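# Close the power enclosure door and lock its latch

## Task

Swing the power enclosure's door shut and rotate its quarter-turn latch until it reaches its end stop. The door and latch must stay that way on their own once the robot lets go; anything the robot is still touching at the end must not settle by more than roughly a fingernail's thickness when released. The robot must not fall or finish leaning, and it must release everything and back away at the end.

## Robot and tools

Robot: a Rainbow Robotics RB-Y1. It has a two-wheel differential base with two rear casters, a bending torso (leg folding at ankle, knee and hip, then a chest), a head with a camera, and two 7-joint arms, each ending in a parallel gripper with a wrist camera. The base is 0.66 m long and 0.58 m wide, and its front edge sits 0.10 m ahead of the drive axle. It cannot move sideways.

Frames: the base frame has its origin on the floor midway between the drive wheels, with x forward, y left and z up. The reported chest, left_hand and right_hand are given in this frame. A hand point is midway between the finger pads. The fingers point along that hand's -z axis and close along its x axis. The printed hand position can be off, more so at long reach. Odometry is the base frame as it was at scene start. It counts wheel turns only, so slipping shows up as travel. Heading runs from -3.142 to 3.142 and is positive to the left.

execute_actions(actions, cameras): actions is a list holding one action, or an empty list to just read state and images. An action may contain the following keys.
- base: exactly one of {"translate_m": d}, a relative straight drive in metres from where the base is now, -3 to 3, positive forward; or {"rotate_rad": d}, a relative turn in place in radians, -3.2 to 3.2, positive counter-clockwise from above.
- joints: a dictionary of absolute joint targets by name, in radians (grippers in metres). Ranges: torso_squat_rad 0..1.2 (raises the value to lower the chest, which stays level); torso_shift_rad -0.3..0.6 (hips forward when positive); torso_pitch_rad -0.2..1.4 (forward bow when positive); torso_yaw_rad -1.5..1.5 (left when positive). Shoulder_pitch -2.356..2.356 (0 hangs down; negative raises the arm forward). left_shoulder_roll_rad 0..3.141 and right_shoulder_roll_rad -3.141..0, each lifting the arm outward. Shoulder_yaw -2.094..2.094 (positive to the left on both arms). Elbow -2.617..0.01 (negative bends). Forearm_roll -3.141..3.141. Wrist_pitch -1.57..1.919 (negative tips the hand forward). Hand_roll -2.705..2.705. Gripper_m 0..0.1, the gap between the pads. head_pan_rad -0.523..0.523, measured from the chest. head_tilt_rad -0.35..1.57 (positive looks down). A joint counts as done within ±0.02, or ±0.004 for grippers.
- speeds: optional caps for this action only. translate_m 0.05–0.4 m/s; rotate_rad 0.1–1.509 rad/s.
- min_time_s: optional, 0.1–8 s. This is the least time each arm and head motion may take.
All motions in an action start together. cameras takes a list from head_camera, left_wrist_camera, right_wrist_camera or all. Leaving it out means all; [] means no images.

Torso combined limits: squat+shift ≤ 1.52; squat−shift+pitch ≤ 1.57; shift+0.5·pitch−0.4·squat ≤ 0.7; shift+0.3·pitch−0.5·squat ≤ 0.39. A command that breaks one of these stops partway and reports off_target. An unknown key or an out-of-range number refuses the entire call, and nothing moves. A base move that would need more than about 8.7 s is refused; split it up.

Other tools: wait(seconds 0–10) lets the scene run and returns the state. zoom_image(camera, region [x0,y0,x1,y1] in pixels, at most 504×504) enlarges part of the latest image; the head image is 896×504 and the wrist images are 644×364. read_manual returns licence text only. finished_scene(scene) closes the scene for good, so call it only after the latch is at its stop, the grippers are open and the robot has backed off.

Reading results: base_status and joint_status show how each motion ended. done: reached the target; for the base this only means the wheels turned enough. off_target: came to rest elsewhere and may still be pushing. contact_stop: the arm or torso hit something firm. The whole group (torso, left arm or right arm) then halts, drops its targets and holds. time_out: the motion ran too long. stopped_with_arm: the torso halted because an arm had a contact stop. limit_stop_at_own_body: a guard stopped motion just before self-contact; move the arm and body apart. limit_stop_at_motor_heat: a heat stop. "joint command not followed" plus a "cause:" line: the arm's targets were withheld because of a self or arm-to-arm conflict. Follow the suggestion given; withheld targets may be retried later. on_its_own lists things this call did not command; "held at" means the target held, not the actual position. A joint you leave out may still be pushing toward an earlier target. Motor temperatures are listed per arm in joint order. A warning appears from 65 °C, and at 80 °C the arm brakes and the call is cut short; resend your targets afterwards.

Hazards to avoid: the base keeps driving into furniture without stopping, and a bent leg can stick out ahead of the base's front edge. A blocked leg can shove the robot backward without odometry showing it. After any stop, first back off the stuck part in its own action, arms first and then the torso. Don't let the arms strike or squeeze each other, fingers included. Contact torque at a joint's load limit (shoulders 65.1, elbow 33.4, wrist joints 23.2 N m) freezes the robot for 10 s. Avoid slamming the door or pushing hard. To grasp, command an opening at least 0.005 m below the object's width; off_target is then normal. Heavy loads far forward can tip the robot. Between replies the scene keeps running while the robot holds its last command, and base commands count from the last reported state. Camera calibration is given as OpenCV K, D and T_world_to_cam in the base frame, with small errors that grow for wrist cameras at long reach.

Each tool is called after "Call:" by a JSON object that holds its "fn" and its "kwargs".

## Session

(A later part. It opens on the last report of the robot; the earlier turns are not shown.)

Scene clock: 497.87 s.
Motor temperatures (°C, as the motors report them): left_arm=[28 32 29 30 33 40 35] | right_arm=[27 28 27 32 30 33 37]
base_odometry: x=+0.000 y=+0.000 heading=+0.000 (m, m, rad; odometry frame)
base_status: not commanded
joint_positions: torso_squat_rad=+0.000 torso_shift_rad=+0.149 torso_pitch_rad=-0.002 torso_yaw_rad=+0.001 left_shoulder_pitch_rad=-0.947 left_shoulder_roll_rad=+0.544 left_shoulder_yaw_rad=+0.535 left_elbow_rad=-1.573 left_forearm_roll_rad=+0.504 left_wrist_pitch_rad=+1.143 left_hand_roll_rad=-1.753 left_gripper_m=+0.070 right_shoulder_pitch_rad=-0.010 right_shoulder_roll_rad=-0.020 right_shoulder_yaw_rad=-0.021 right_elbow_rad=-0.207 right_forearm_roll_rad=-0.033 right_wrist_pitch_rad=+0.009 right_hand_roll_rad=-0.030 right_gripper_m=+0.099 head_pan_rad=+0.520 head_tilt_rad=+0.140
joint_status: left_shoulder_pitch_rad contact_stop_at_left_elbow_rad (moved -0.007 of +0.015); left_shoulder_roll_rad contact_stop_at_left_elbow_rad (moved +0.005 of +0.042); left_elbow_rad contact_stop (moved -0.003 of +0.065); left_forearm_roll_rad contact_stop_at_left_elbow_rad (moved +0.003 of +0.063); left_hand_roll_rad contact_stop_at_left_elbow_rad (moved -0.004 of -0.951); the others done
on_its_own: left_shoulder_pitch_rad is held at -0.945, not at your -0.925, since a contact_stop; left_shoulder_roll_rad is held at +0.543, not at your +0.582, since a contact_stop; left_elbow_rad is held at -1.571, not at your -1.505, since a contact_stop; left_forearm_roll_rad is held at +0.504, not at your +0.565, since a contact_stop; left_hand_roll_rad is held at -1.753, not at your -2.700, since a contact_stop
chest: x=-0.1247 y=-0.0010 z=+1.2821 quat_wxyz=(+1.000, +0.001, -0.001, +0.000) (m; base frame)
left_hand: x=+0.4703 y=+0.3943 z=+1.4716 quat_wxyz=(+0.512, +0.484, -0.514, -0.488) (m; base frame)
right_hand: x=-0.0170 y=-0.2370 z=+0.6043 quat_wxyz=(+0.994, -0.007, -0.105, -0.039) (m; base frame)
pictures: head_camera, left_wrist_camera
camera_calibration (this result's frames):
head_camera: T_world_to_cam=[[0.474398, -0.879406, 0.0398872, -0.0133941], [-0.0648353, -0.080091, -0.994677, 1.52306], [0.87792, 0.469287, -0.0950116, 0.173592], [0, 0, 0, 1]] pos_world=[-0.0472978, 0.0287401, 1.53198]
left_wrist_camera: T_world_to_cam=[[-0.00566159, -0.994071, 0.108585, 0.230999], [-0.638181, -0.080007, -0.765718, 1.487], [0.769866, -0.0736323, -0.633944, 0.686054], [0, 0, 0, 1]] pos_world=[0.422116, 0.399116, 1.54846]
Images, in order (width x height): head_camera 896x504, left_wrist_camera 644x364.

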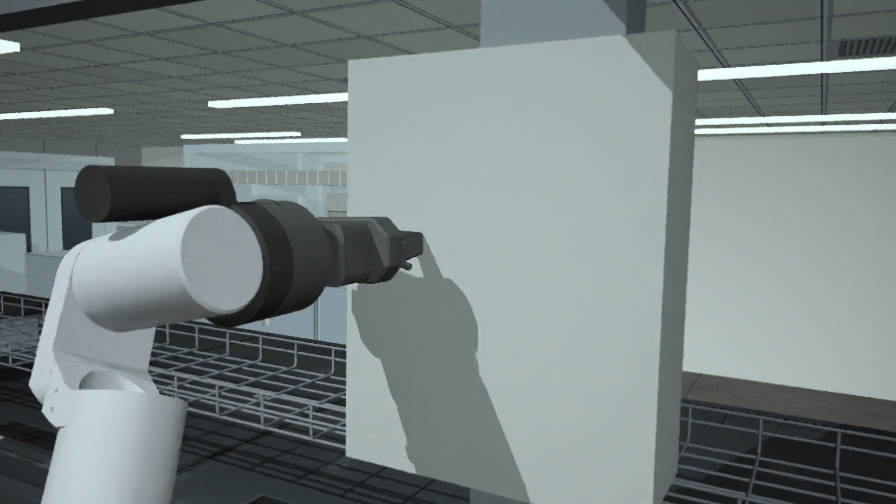

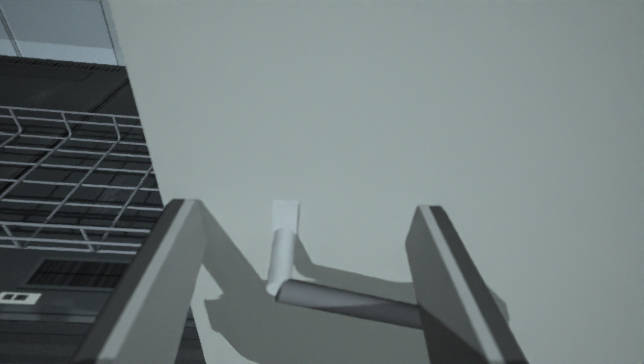

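Call:
{"fn": "execute_actions", "kwargs": {"actions": [{"joints": {"left_shoulder_pitch_rad": -0.917, "left_shoulder_roll_rad": 0.553, "left_shoulder_yaw_rad": 0.545, "left_elbow_rad": -1.540, "left_forearm_roll_rad": 0.535, "left_wrist_pitch_rad": 1.132, "left_hand_roll_rad": -1.08}, "min_time_s": 0.8}], "cameras": ["left_wrist_camera"]}}

Call:
{"fn": "execute_actions", "kwargs": {"actions": [{"joints": {"left_hand_roll_rad": -2.70}, "min_time_s": 1.7}], "cameras": ["head_camera", "left_wrist_camera"]}}

Scene clock: 557.57 s.
Motor temperatures (°C, as the motors report them): left_arm=[28 32 28 29 33 32 35] | right_arm=[27 28 27 32 30 33 37]
base_odometry: x=+0.000 y=+0.000 heading=+0.000 (m, m, rad; odometry frame)
base_status: not commanded
joint_positions: torso_squat_rad=+0.000 torso_shift_rad=+0.148 torso_pitch_rad=-0.004 torso_yaw_rad=+0.001 left_shoulder_pitch_rad=-0.919 left_shoulder_roll_rad=+0.555 left_shoulder_yaw_rad=+0.546 left_elbow_rad=-1.543 left_forearm_roll_rad=+0.536 left_wrist_pitch_rad=+1.132 left_hand_roll_rad=-1.080 left_gripper_m=+0.070 right_shoulder_pitch_rad=-0.010 right_shoulder_roll_rad=-0.020 right_shoulder_yaw_rad=-0.021 right_elbow_rad=-0.207 right_forearm_roll_rad=-0.033 right_wrist_pitch_rad=+0.009 right_hand_roll_rad=-0.030 right_gripper_m=+0.099 head_pan_rad=+0.520 head_tilt_rad=+0.140
joint_status: all done
chest: x=-0.1257 y=-0.0010 z=+1.2822 quat_wxyz=(+1.000, +0.001, -0.002, +0.001) (m; base frame)
left_hand: x=+0.4722 y=+0.4050 z=+1.4541 quat_wxyz=(+0.657, +0.273, -0.641, -0.287) (m; base frame)
right_hand: x=-0.0170 y=-0.2369 z=+0.6046 quat_wxyz=(+0.994, -0.007, -0.106, -0.039) (m; base frame)
pictures: left_wrist_camera
camera_calibration (this result's frames):
left_wrist_camera: T_world_to_cam=[[0.0147248, -0.68874, 0.724858, -0.785892], [-0.655877, -0.55384, -0.51292, 1.30837], [0.754724, -0.467865, -0.459884, 0.588021], [0, 0, 0, 1]] pos_world=[0.425909, 0.458467, 1.51117]
Images, in order (width x height): left_wrist_camera 644x364.

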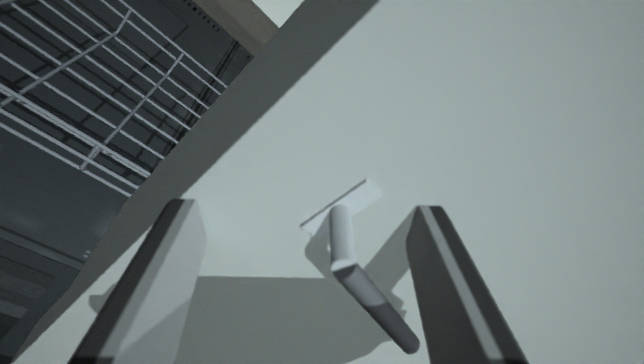

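Scene clock: 559.57 s.
Motor temperatures (°C, as the motors report them): left_arm=[28 32 28 29 34 32 35] | right_arm=[27 28 27 32 30 33 37]
base_odometry: x=+0.000 y=+0.000 heading=+0.000 (m, m, rad; odometry frame)
base_status: not commanded
joint_positions: torso_squat_rad=+0.001 torso_shift_rad=+0.148 torso_pitch_rad=-0.005 torso_yaw_rad=+0.000 left_shoulder_pitch_rad=-0.928 left_shoulder_roll_rad=+0.553 left_shoulder_yaw_rad=+0.544 left_elbow_rad=-1.546 left_forearm_roll_rad=+0.538 left_wrist_pitch_rad=+1.130 left_hand_roll_rad=-2.699 left_gripper_m=+0.070 right_shoulder_pitch_rad=-0.010 right_shoulder_roll_rad=-0.020 right_shoulder_yaw_rad=-0.021 right_elbow_rad=-0.207 right_forearm_roll_rad=-0.033 right_wrist_pitch_rad=+0.009 right_hand_roll_rad=-0.030 right_gripper_m=+0.099 head_pan_rad=+0.520 head_tilt_rad=+0.140
joint_status: all done
chest: x=-0.1261 y=-0.0025 z=+1.2823 quat_wxyz=(+1.000, +0.002, -0.002, +0.000) (m; base frame)
left_hand: x=+0.4719 y=+0.3987 z=+1.4614 quat_wxyz=(+0.240, +0.656, -0.247, -0.671) (m; base frame)
right_hand: x=-0.0170 y=-0.2369 z=+0.6041 quat_wxyz=(+0.994, -0.006, -0.106, -0.039) (m; base frame)
pictures: head_camera, left_wrist_camera
camera_calibration (this result's frames):
head_camera: T_world_to_cam=[[0.47377, -0.879784, 0.0390041, -0.0129158], [-0.0626168, -0.0778315, -0.994998, 1.52365], [0.878419, 0.468958, -0.0919635, 0.171676], [0, 0, 0, 1]] pos_world=[-0.0492783, 0.0267161, 1.53232]
left_wrist_camera: T_world_to_cam=[[-0.0228877, -0.688108, -0.725247, 1.34112], [-0.635227, 0.570184, -0.520939, 0.862217], [0.771986, 0.448773, -0.450155, 0.200847], [0, 0, 0, 1]] pos_world=[0.423348, 0.341079, 1.51222]
Images, in order (width x height): head_camera 896x504, left_wrist_camera 644x364.

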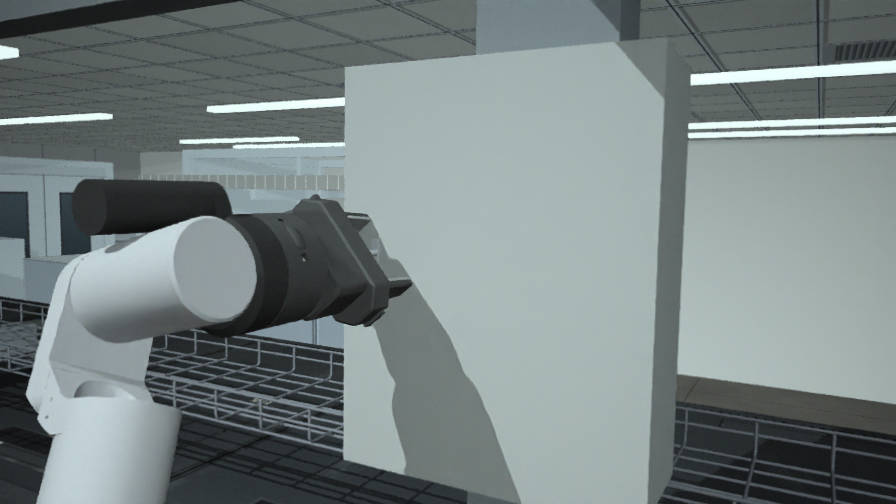

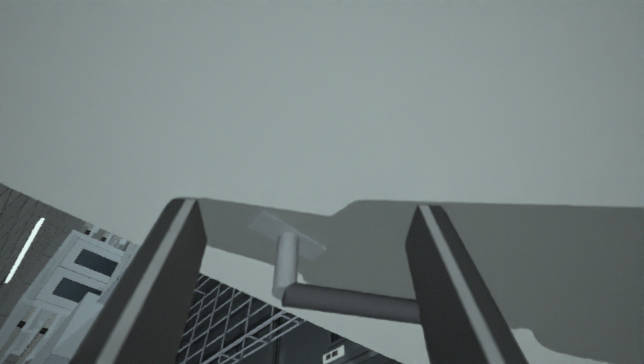

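Call:
{"fn": "execute_actions", "kwargs": {"actions": [{"joints": {"torso_yaw_rad": 0.04, "torso_shift_rad": 0.172, "left_gripper_m": 0.058}}], "cameras": ["head_camera", "left_wrist_camera"]}}

Scene clock: 575.67 s.
Motor temperatures (°C, as the motors report them): left_arm=[28 32 28 31 40 33 36] | right_arm=[27 28 27 32 30 33 37]
base_odometry: x=+0.000 y=+0.000 heading=-0.001 (m, m, rad; odometry frame)
base_status: not commanded
joint_positions: torso_squat_rad=+0.001 torso_shift_rad=+0.155 torso_pitch_rad=-0.010 torso_yaw_rad=+0.016 left_shoulder_pitch_rad=-0.923 left_shoulder_roll_rad=+0.549 left_shoulder_yaw_rad=+0.541 left_elbow_rad=-1.543 left_forearm_roll_rad=+0.538 left_wrist_pitch_rad=+1.132 left_hand_roll_rad=-2.699 left_gripper_m=+0.059 right_shoulder_pitch_rad=-0.010 right_shoulder_roll_rad=-0.020 right_shoulder_yaw_rad=-0.021 right_elbow_rad=-0.207 right_forearm_roll_rad=-0.033 right_wrist_pitch_rad=+0.009 right_hand_roll_rad=-0.030 right_gripper_m=+0.099 head_pan_rad=+0.520 head_tilt_rad=+0.140
joint_status: torso_yaw_rad contact_stop (moved +0.015 of +0.040); the others done
on_its_own: torso_yaw_rad is held at +0.016, not at your +0.040, since a contact_stop
chest: x=-0.1228 y=-0.0024 z=+1.2815 quat_wxyz=(+1.000, +0.002, -0.005, +0.008) (m; base frame)
left_hand: x=+0.4696 y=+0.4066 z=+1.4579 quat_wxyz=(+0.246, +0.656, -0.243, -0.671) (m; base frame)
right_hand: x=-0.0065 y=-0.2354 z=+0.6041 quat_wxyz=(+0.994, -0.005, -0.109, -0.032) (m; base frame)
pictures: head_camera, left_wrist_camera
camera_calibration (this result's frames):
head_camera: T_world_to_cam=[[0.487062, -0.872369, 0.0417512, -0.016277], [-0.056201, -0.0790123, -0.995288, 1.52426], [0.871557, 0.48242, -0.0875119, 0.162235], [0, 0, 0, 1]] pos_world=[-0.0478037, 0.0279707, 1.53196]
left_wrist_camera: T_world_to_cam=[[-0.0187946, -0.68969, -0.723861, 1.34074], [-0.64551, 0.561248, -0.517994, 0.85864], [0.763521, 0.457524, -0.45575, 0.206042], [0, 0, 0, 1]] pos_world=[0.422142, 0.348516, 1.50918]
Images, in order (width x height): head_camera 896x504, left_wrist_camera 644x364.

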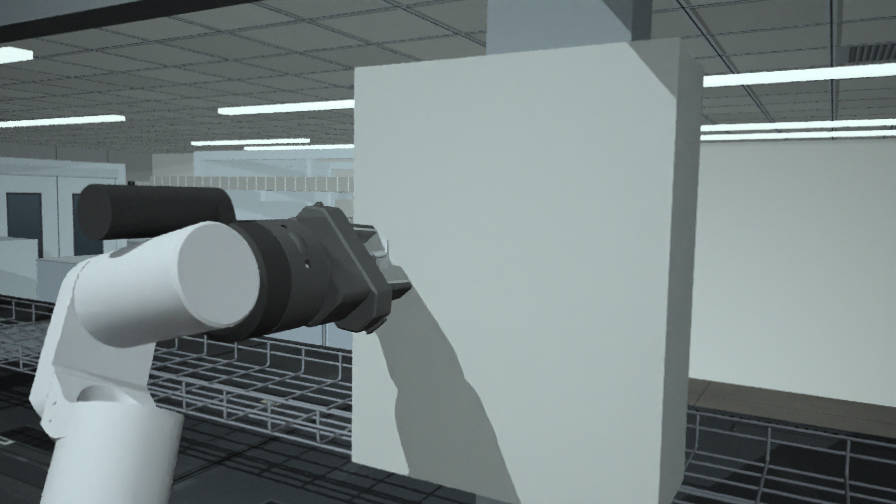

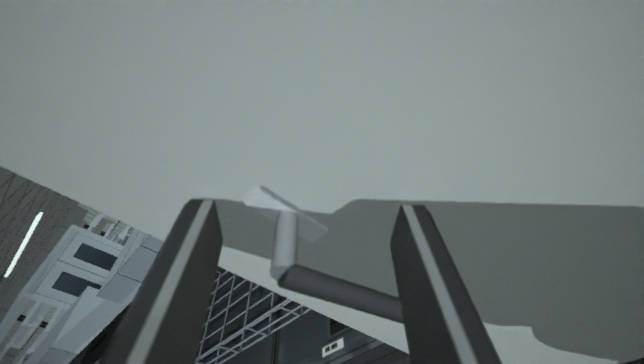

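Call:
{"fn": "execute_actions", "kwargs": {"actions": [{"base": {"rotate_rad": 0.022}, "joints": {"left_gripper_m": 0.046}}], "cameras": ["head_camera", "left_wrist_camera"]}}

Scene clock: 590.30 s.
Motor temperatures (°C, as the motors report them): left_arm=[28 33 29 31 44 32 36] | right_arm=[27 28 27 32 30 33 37]
base_odometry: x=+0.000 y=+0.000 heading=+0.018 (m, m, rad; odometry frame)
base_status: done
joint_positions: torso_squat_rad=+0.001 torso_shift_rad=+0.156 torso_pitch_rad=-0.007 torso_yaw_rad=+0.015 left_shoulder_pitch_rad=-0.921 left_shoulder_roll_rad=+0.546 left_shoulder_yaw_rad=+0.539 left_elbow_rad=-1.541 left_forearm_roll_rad=+0.539 left_wrist_pitch_rad=+1.133 left_hand_roll_rad=-2.699 left_gripper_m=+0.048 right_shoulder_pitch_rad=-0.010 right_shoulder_roll_rad=-0.020 right_shoulder_yaw_rad=-0.021 right_elbow_rad=-0.207 right_forearm_roll_rad=-0.033 right_wrist_pitch_rad=+0.009 right_hand_roll_rad=-0.030 right_gripper_m=+0.099 head_pan_rad=+0.520 head_tilt_rad=+0.140
joint_status: all done
on_its_own: torso_yaw_rad is held at +0.016, not at your +0.040, since a contact_stop
chest: x=-0.1213 y=-0.0025 z=+1.2814 quat_wxyz=(+1.000, +0.002, -0.004, +0.007) (m; base frame)
left_hand: x=+0.4730 y=+0.4046 z=+1.4537 quat_wxyz=(+0.246, +0.652, -0.244, -0.674) (m; base frame)
right_hand: x=-0.0068 y=-0.2355 z=+0.6036 quat_wxyz=(+0.994, -0.005, -0.108, -0.032) (m; base frame)
pictures: head_camera, left_wrist_camera
camera_calibration (this result's frames):
head_camera: T_world_to_cam=[[0.48655, -0.87271, 0.0405727, -0.0156327], [-0.0585492, -0.0789077, -0.995161, 1.52378], [0.871688, 0.48182, -0.089489, 0.163492], [0, 0, 0, 1]] pos_world=[-0.0456917, 0.0278213, 1.53167]
left_wrist_camera: T_world_to_cam=[[-0.0272757, -0.690422, -0.722892, 1.33922], [-0.647416, 0.563201, -0.513476, 0.85334], [0.761649, 0.454006, -0.462352, 0.214353], [0, 0, 0, 1]] pos_world=[0.425732, 0.346708, 1.50539]
Images, in order (width x height): head_camera 896x504, left_wrist_camera 644x364.

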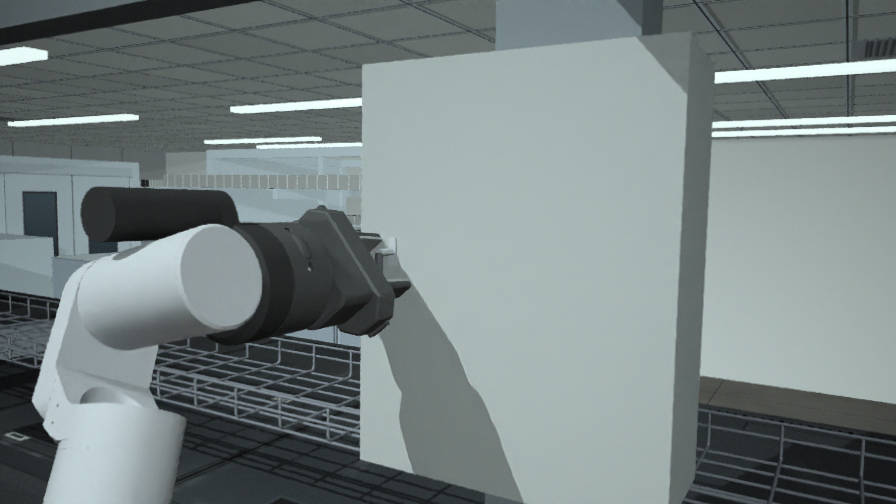

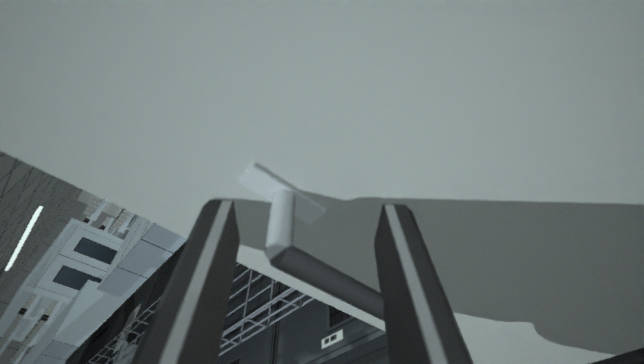

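Call:
{"fn": "zoom_image", "kwargs": {"camera": "left_wrist_camera", "region": [200, 140, 420, 340]}}

Call:
{"fn": "zoom_image", "kwargs": {"camera": "head_camera", "region": [330, 200, 450, 340]}}

Region (200, 140, 420, 340) of left_wrist_camera's 644x364 image, scaled by 2.291, with more detail than that image has; it fills the top 458 rows of this view, and the rest is white.

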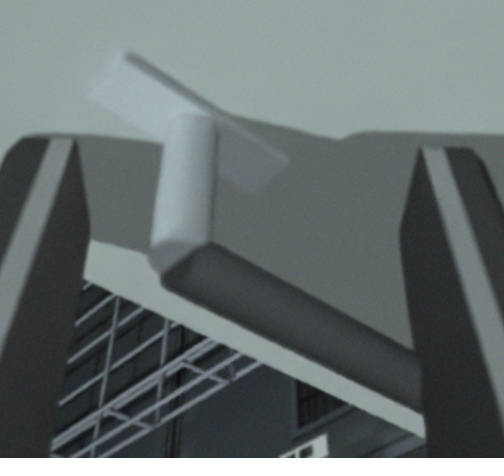

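Region (330, 200, 450, 340) of head_camera's 896x504 image, scaled by 3.600, with more detail than that image has; it fills the left 432 columns of this view, and the rest is white.

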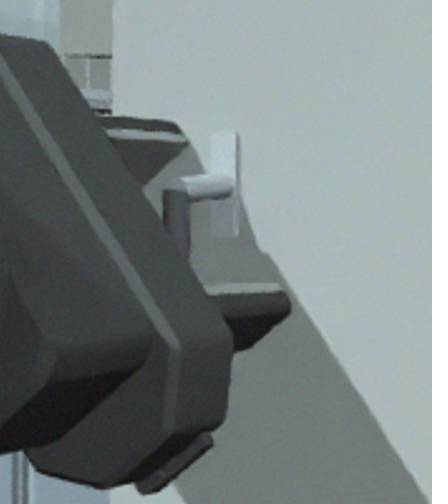

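Call:
{"fn": "execute_actions", "kwargs": {"actions": [{"joints": {"left_gripper_m": 0.085, "left_hand_roll_rad": -2.3}, "min_time_s": 0.5}], "cameras": ["left_wrist_camera"]}}

Call:
{"fn": "execute_actions", "kwargs": {"actions": [{"joints": {"torso_shift_rad": 0.0, "torso_pitch_rad": 0.0, "left_shoulder_pitch_rad": -0.80, "left_elbow_rad": -1.85, "left_wrist_pitch_rad": 1.30}, "min_time_s": 1.2}], "cameras": ["head_camera", "left_wrist_camera"]}}

Scene clock: 607.07 s.
Motor temperatures (°C, as the motors report them): left_arm=[28 36 30 30 48 33 36] | right_arm=[27 28 27 32 30 33 37]
base_odometry: x=+0.000 y=+0.000 heading=+0.019 (m, m, rad; odometry frame)
base_status: not commanded
joint_positions: torso_squat_rad=+0.001 torso_shift_rad=+0.156 torso_pitch_rad=-0.008 torso_yaw_rad=+0.016 left_shoulder_pitch_rad=-0.918 left_shoulder_roll_rad=+0.553 left_shoulder_yaw_rad=+0.544 left_elbow_rad=-1.540 left_forearm_roll_rad=+0.535 left_wrist_pitch_rad=+1.132 left_hand_roll_rad=-2.300 left_gripper_m=+0.085 right_shoulder_pitch_rad=-0.010 right_shoulder_roll_rad=-0.020 right_shoulder_yaw_rad=-0.021 right_elbow_rad=-0.207 right_forearm_roll_rad=-0.033 right_wrist_pitch_rad=+0.009 right_hand_roll_rad=-0.030 right_gripper_m=+0.099 head_pan_rad=+0.520 head_tilt_rad=+0.140
joint_status: all done
on_its_own: torso_yaw_rad is held at +0.016, not at your +0.040, since a contact_stop
chest: x=-0.1215 y=-0.0010 z=+1.2814 quat_wxyz=(+1.000, +0.001, -0.004, +0.008) (m; base frame)
left_hand: x=+0.4707 y=+0.4136 z=+1.4527 quat_wxyz=(+0.379, +0.593, -0.365, -0.609) (m; base frame)
right_hand: x=-0.0065 y=-0.2353 z=+0.6042 quat_wxyz=(+0.994, -0.006, -0.108, -0.031) (m; base frame)
pictures: left_wrist_camera
camera_calibration (this result's frames):
left_wrist_camera: T_world_to_cam=[[-0.00697547, -0.918204, -0.396046, 0.954462], [-0.659094, 0.302074, -0.688728, 1.2143], [0.752028, 0.256227, -0.60729, 0.50844], [0, 0, 0, 1]] pos_world=[0.424633, 0.379308, 1.5231]
Images, in order (width x height): left_wrist_camera 644x364.

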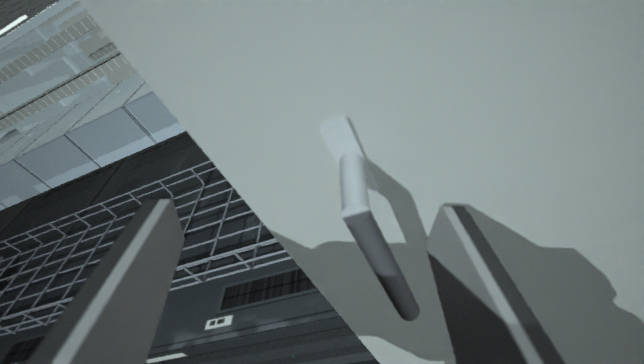

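Scene clock: 608.90 s.
Motor temperatures (°C, as the motors report them): left_arm=[28 36 30 30 47 33 36] | right_arm=[27 28 27 32 30 33 37]
base_odometry: x=+0.000 y=+0.000 heading=+0.019 (m, m, rad; odometry frame)
base_status: not commanded
joint_positions: torso_squat_rad=+0.001 torso_shift_rad=+0.000 torso_pitch_rad=+0.000 torso_yaw_rad=+0.016 left_shoulder_pitch_rad=-0.800 left_shoulder_roll_rad=+0.553 left_shoulder_yaw_rad=+0.545 left_elbow_rad=-1.850 left_forearm_roll_rad=+0.535 left_wrist_pitch_rad=+1.300 left_hand_roll_rad=-2.300 left_gripper_m=+0.085 right_shoulder_pitch_rad=-0.010 right_shoulder_roll_rad=-0.020 right_shoulder_yaw_rad=-0.021 right_elbow_rad=-0.207 right_forearm_roll_rad=-0.033 right_wrist_pitch_rad=+0.009 right_hand_roll_rad=-0.030 right_gripper_m=+0.099 head_pan_rad=+0.520 head_tilt_rad=+0.140
joint_status: all done
on_its_own: torso_yaw_rad is held at +0.016, not at your +0.040, since a contact_stop
chest: x=-0.2281 y=-0.0009 z=+1.2899 quat_wxyz=(+1.000, +0.001, +0.000, +0.008) (m; base frame)
left_hand: x=+0.3099 y=+0.3951 z=+1.4607 quat_wxyz=(+0.337, +0.616, -0.317, -0.637) (m; base frame)
right_hand: x=-0.1181 y=-0.2353 z=+0.6119 quat_wxyz=(+0.994, -0.006, -0.104, -0.031) (m; base frame)
pictures: head_camera, left_wrist_camera
camera_calibration (this result's frames):
head_camera: T_world_to_cam=[[0.48814, -0.871891, 0.0390524, 0.0396626], [-0.0656398, -0.0812945, -0.994526, 1.52372], [0.870294, 0.482905, -0.0969138, 0.265837], [0, 0, 0, 1]] pos_world=[-0.150701, 0.0300772, 1.53959]
left_wrist_camera: T_world_to_cam=[[-0.0116167, -0.8511, -0.524875, 1.10267], [-0.666563, 0.397864, -0.630396, 0.998673], [0.745359, 0.342539, -0.571933, 0.55531], [0, 0, 0, 1]] pos_world=[0.264582, 0.350932, 1.52592]
Images, in order (width x height): head_camera 896x504, left_wrist_camera 644x364.

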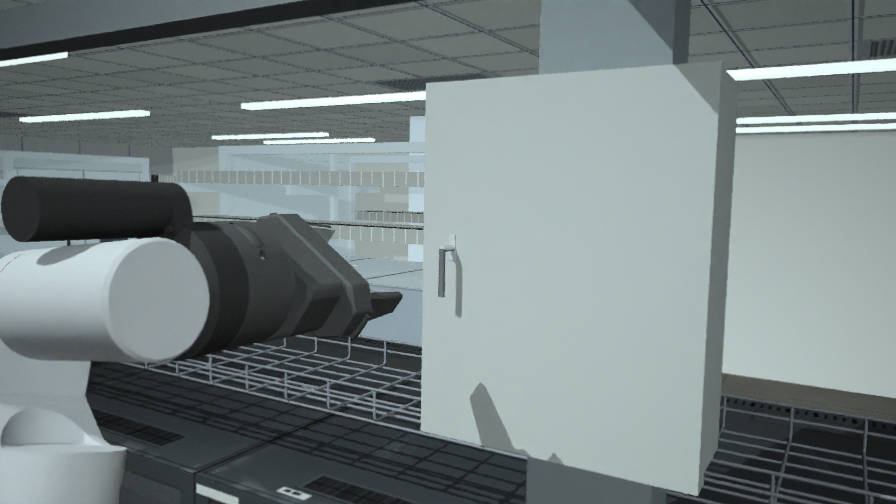

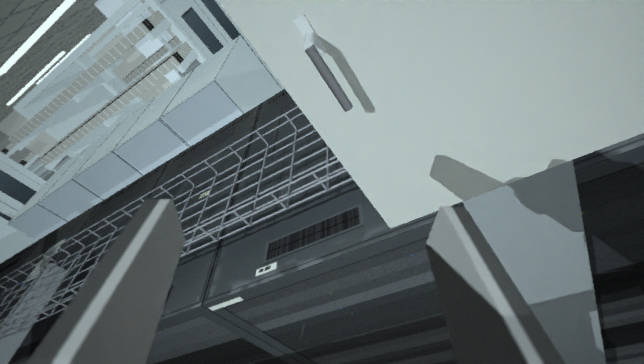

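Call:
{"fn": "zoom_image", "kwargs": {"camera": "head_camera", "region": [400, 210, 500, 330]}}

Call:
{"fn": "zoom_image", "kwargs": {"camera": "head_camera", "region": [400, 40, 760, 504]}}

Region (400, 210, 500, 330) of head_camera's 896x504 image, scaled by 4.200, with more detail than that image has.

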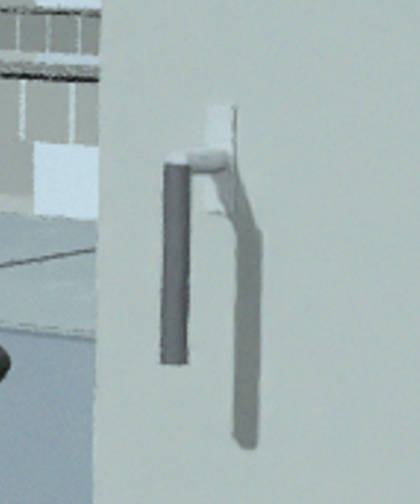

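Region (400, 40, 760, 504) of head_camera's 896x504 image, scaled by 1.086, with more detail than that image has; it fills the left 391 columns of this view, and the rest is white.

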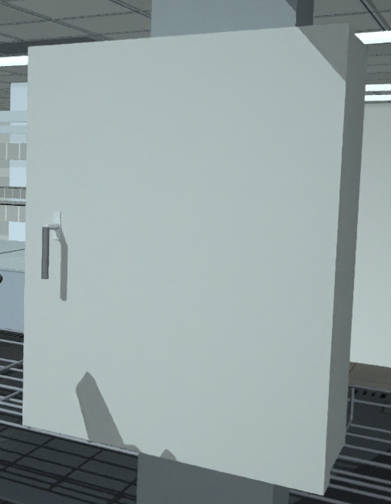

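Call:
{"fn": "zoom_image", "kwargs": {"camera": "head_camera", "region": [405, 65, 465, 105]}}

Call:
{"fn": "zoom_image", "kwargs": {"camera": "head_camera", "region": [400, 410, 460, 450]}}

Call:
{"fn": "zoom_image", "kwargs": {"camera": "head_camera", "region": [690, 45, 750, 105]}}

Call:
{"fn": "zoom_image", "kwargs": {"camera": "head_camera", "region": [670, 430, 744, 504]}}

Region (405, 65, 465, 105) of head_camera's 896x504 image, scaled by 8.400, with more detail than that image has.

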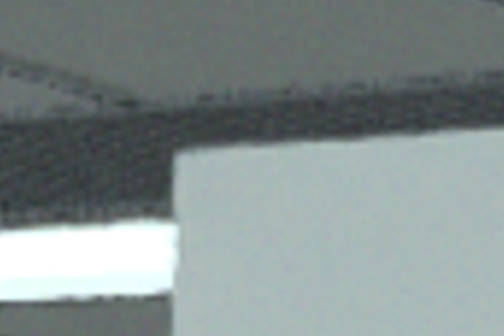

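Region (400, 410, 460, 450) of head_camera's 896x504 image, scaled by 8.400, with more detail than that image has.

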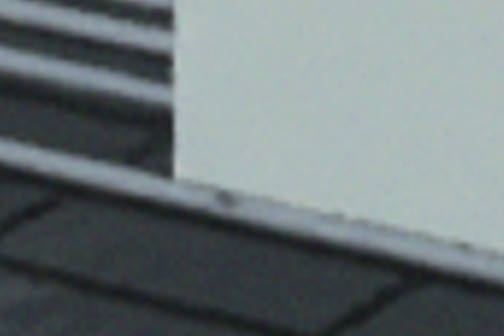

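Region (690, 45, 750, 105) of head_camera's 896x504 image, scaled by 8.400, with more detail than that image has.

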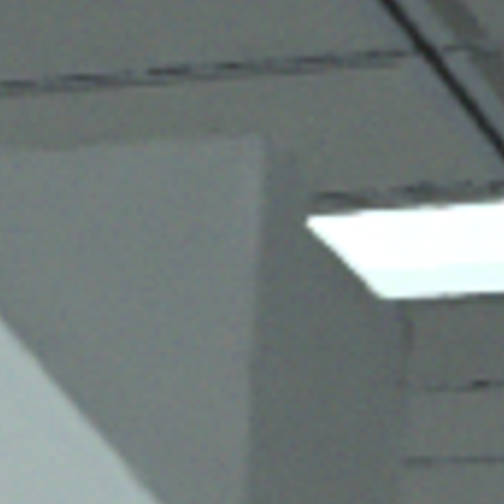

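Region (670, 430, 744, 504) of head_camera's 896x504 image, scaled by 6.811, with more detail than that image has.

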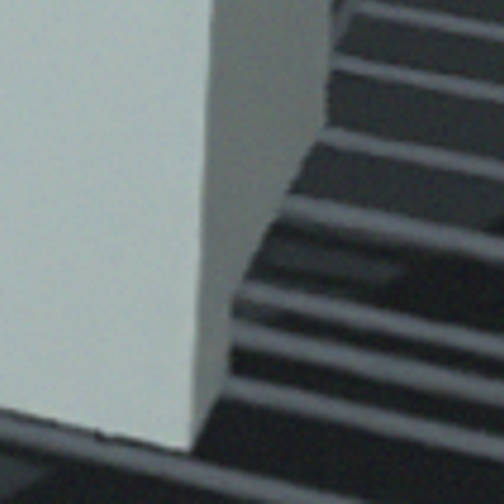

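Call:
{"fn": "zoom_image", "kwargs": {"camera": "head_camera", "region": [410, 420, 440, 444]}}

Call:
{"fn": "zoom_image", "kwargs": {"camera": "head_camera", "region": [680, 480, 710, 504]}}

Region (410, 420, 440, 444) of head_camera's 896x504 image, scaled by 16.800, with more detail than that image has; it fills the top 403 rows of this view, and the rest is white.

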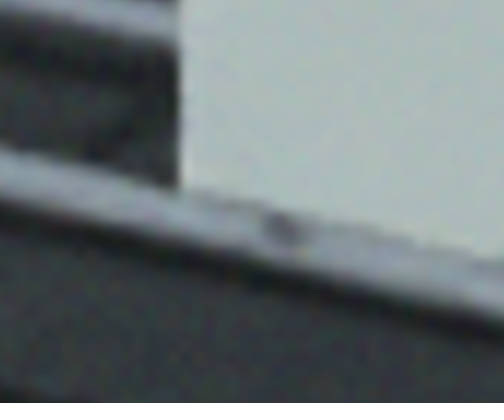

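Region (680, 480, 710, 504) of head_camera's 896x504 image, scaled by 16.800, with more detail than that image has; it fills the top 403 rows of this view, and the rest is white.

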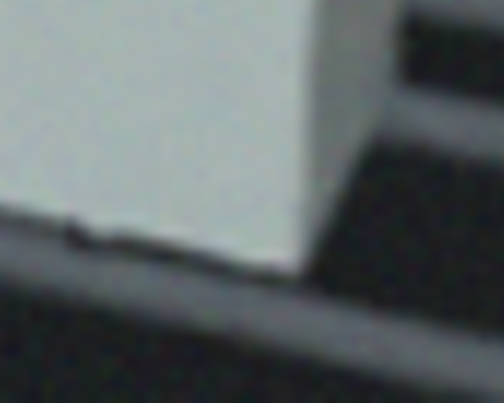

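Call:
{"fn": "finished_scene", "kwargs": {"scene": 2}}

The scene is finished: the task was done.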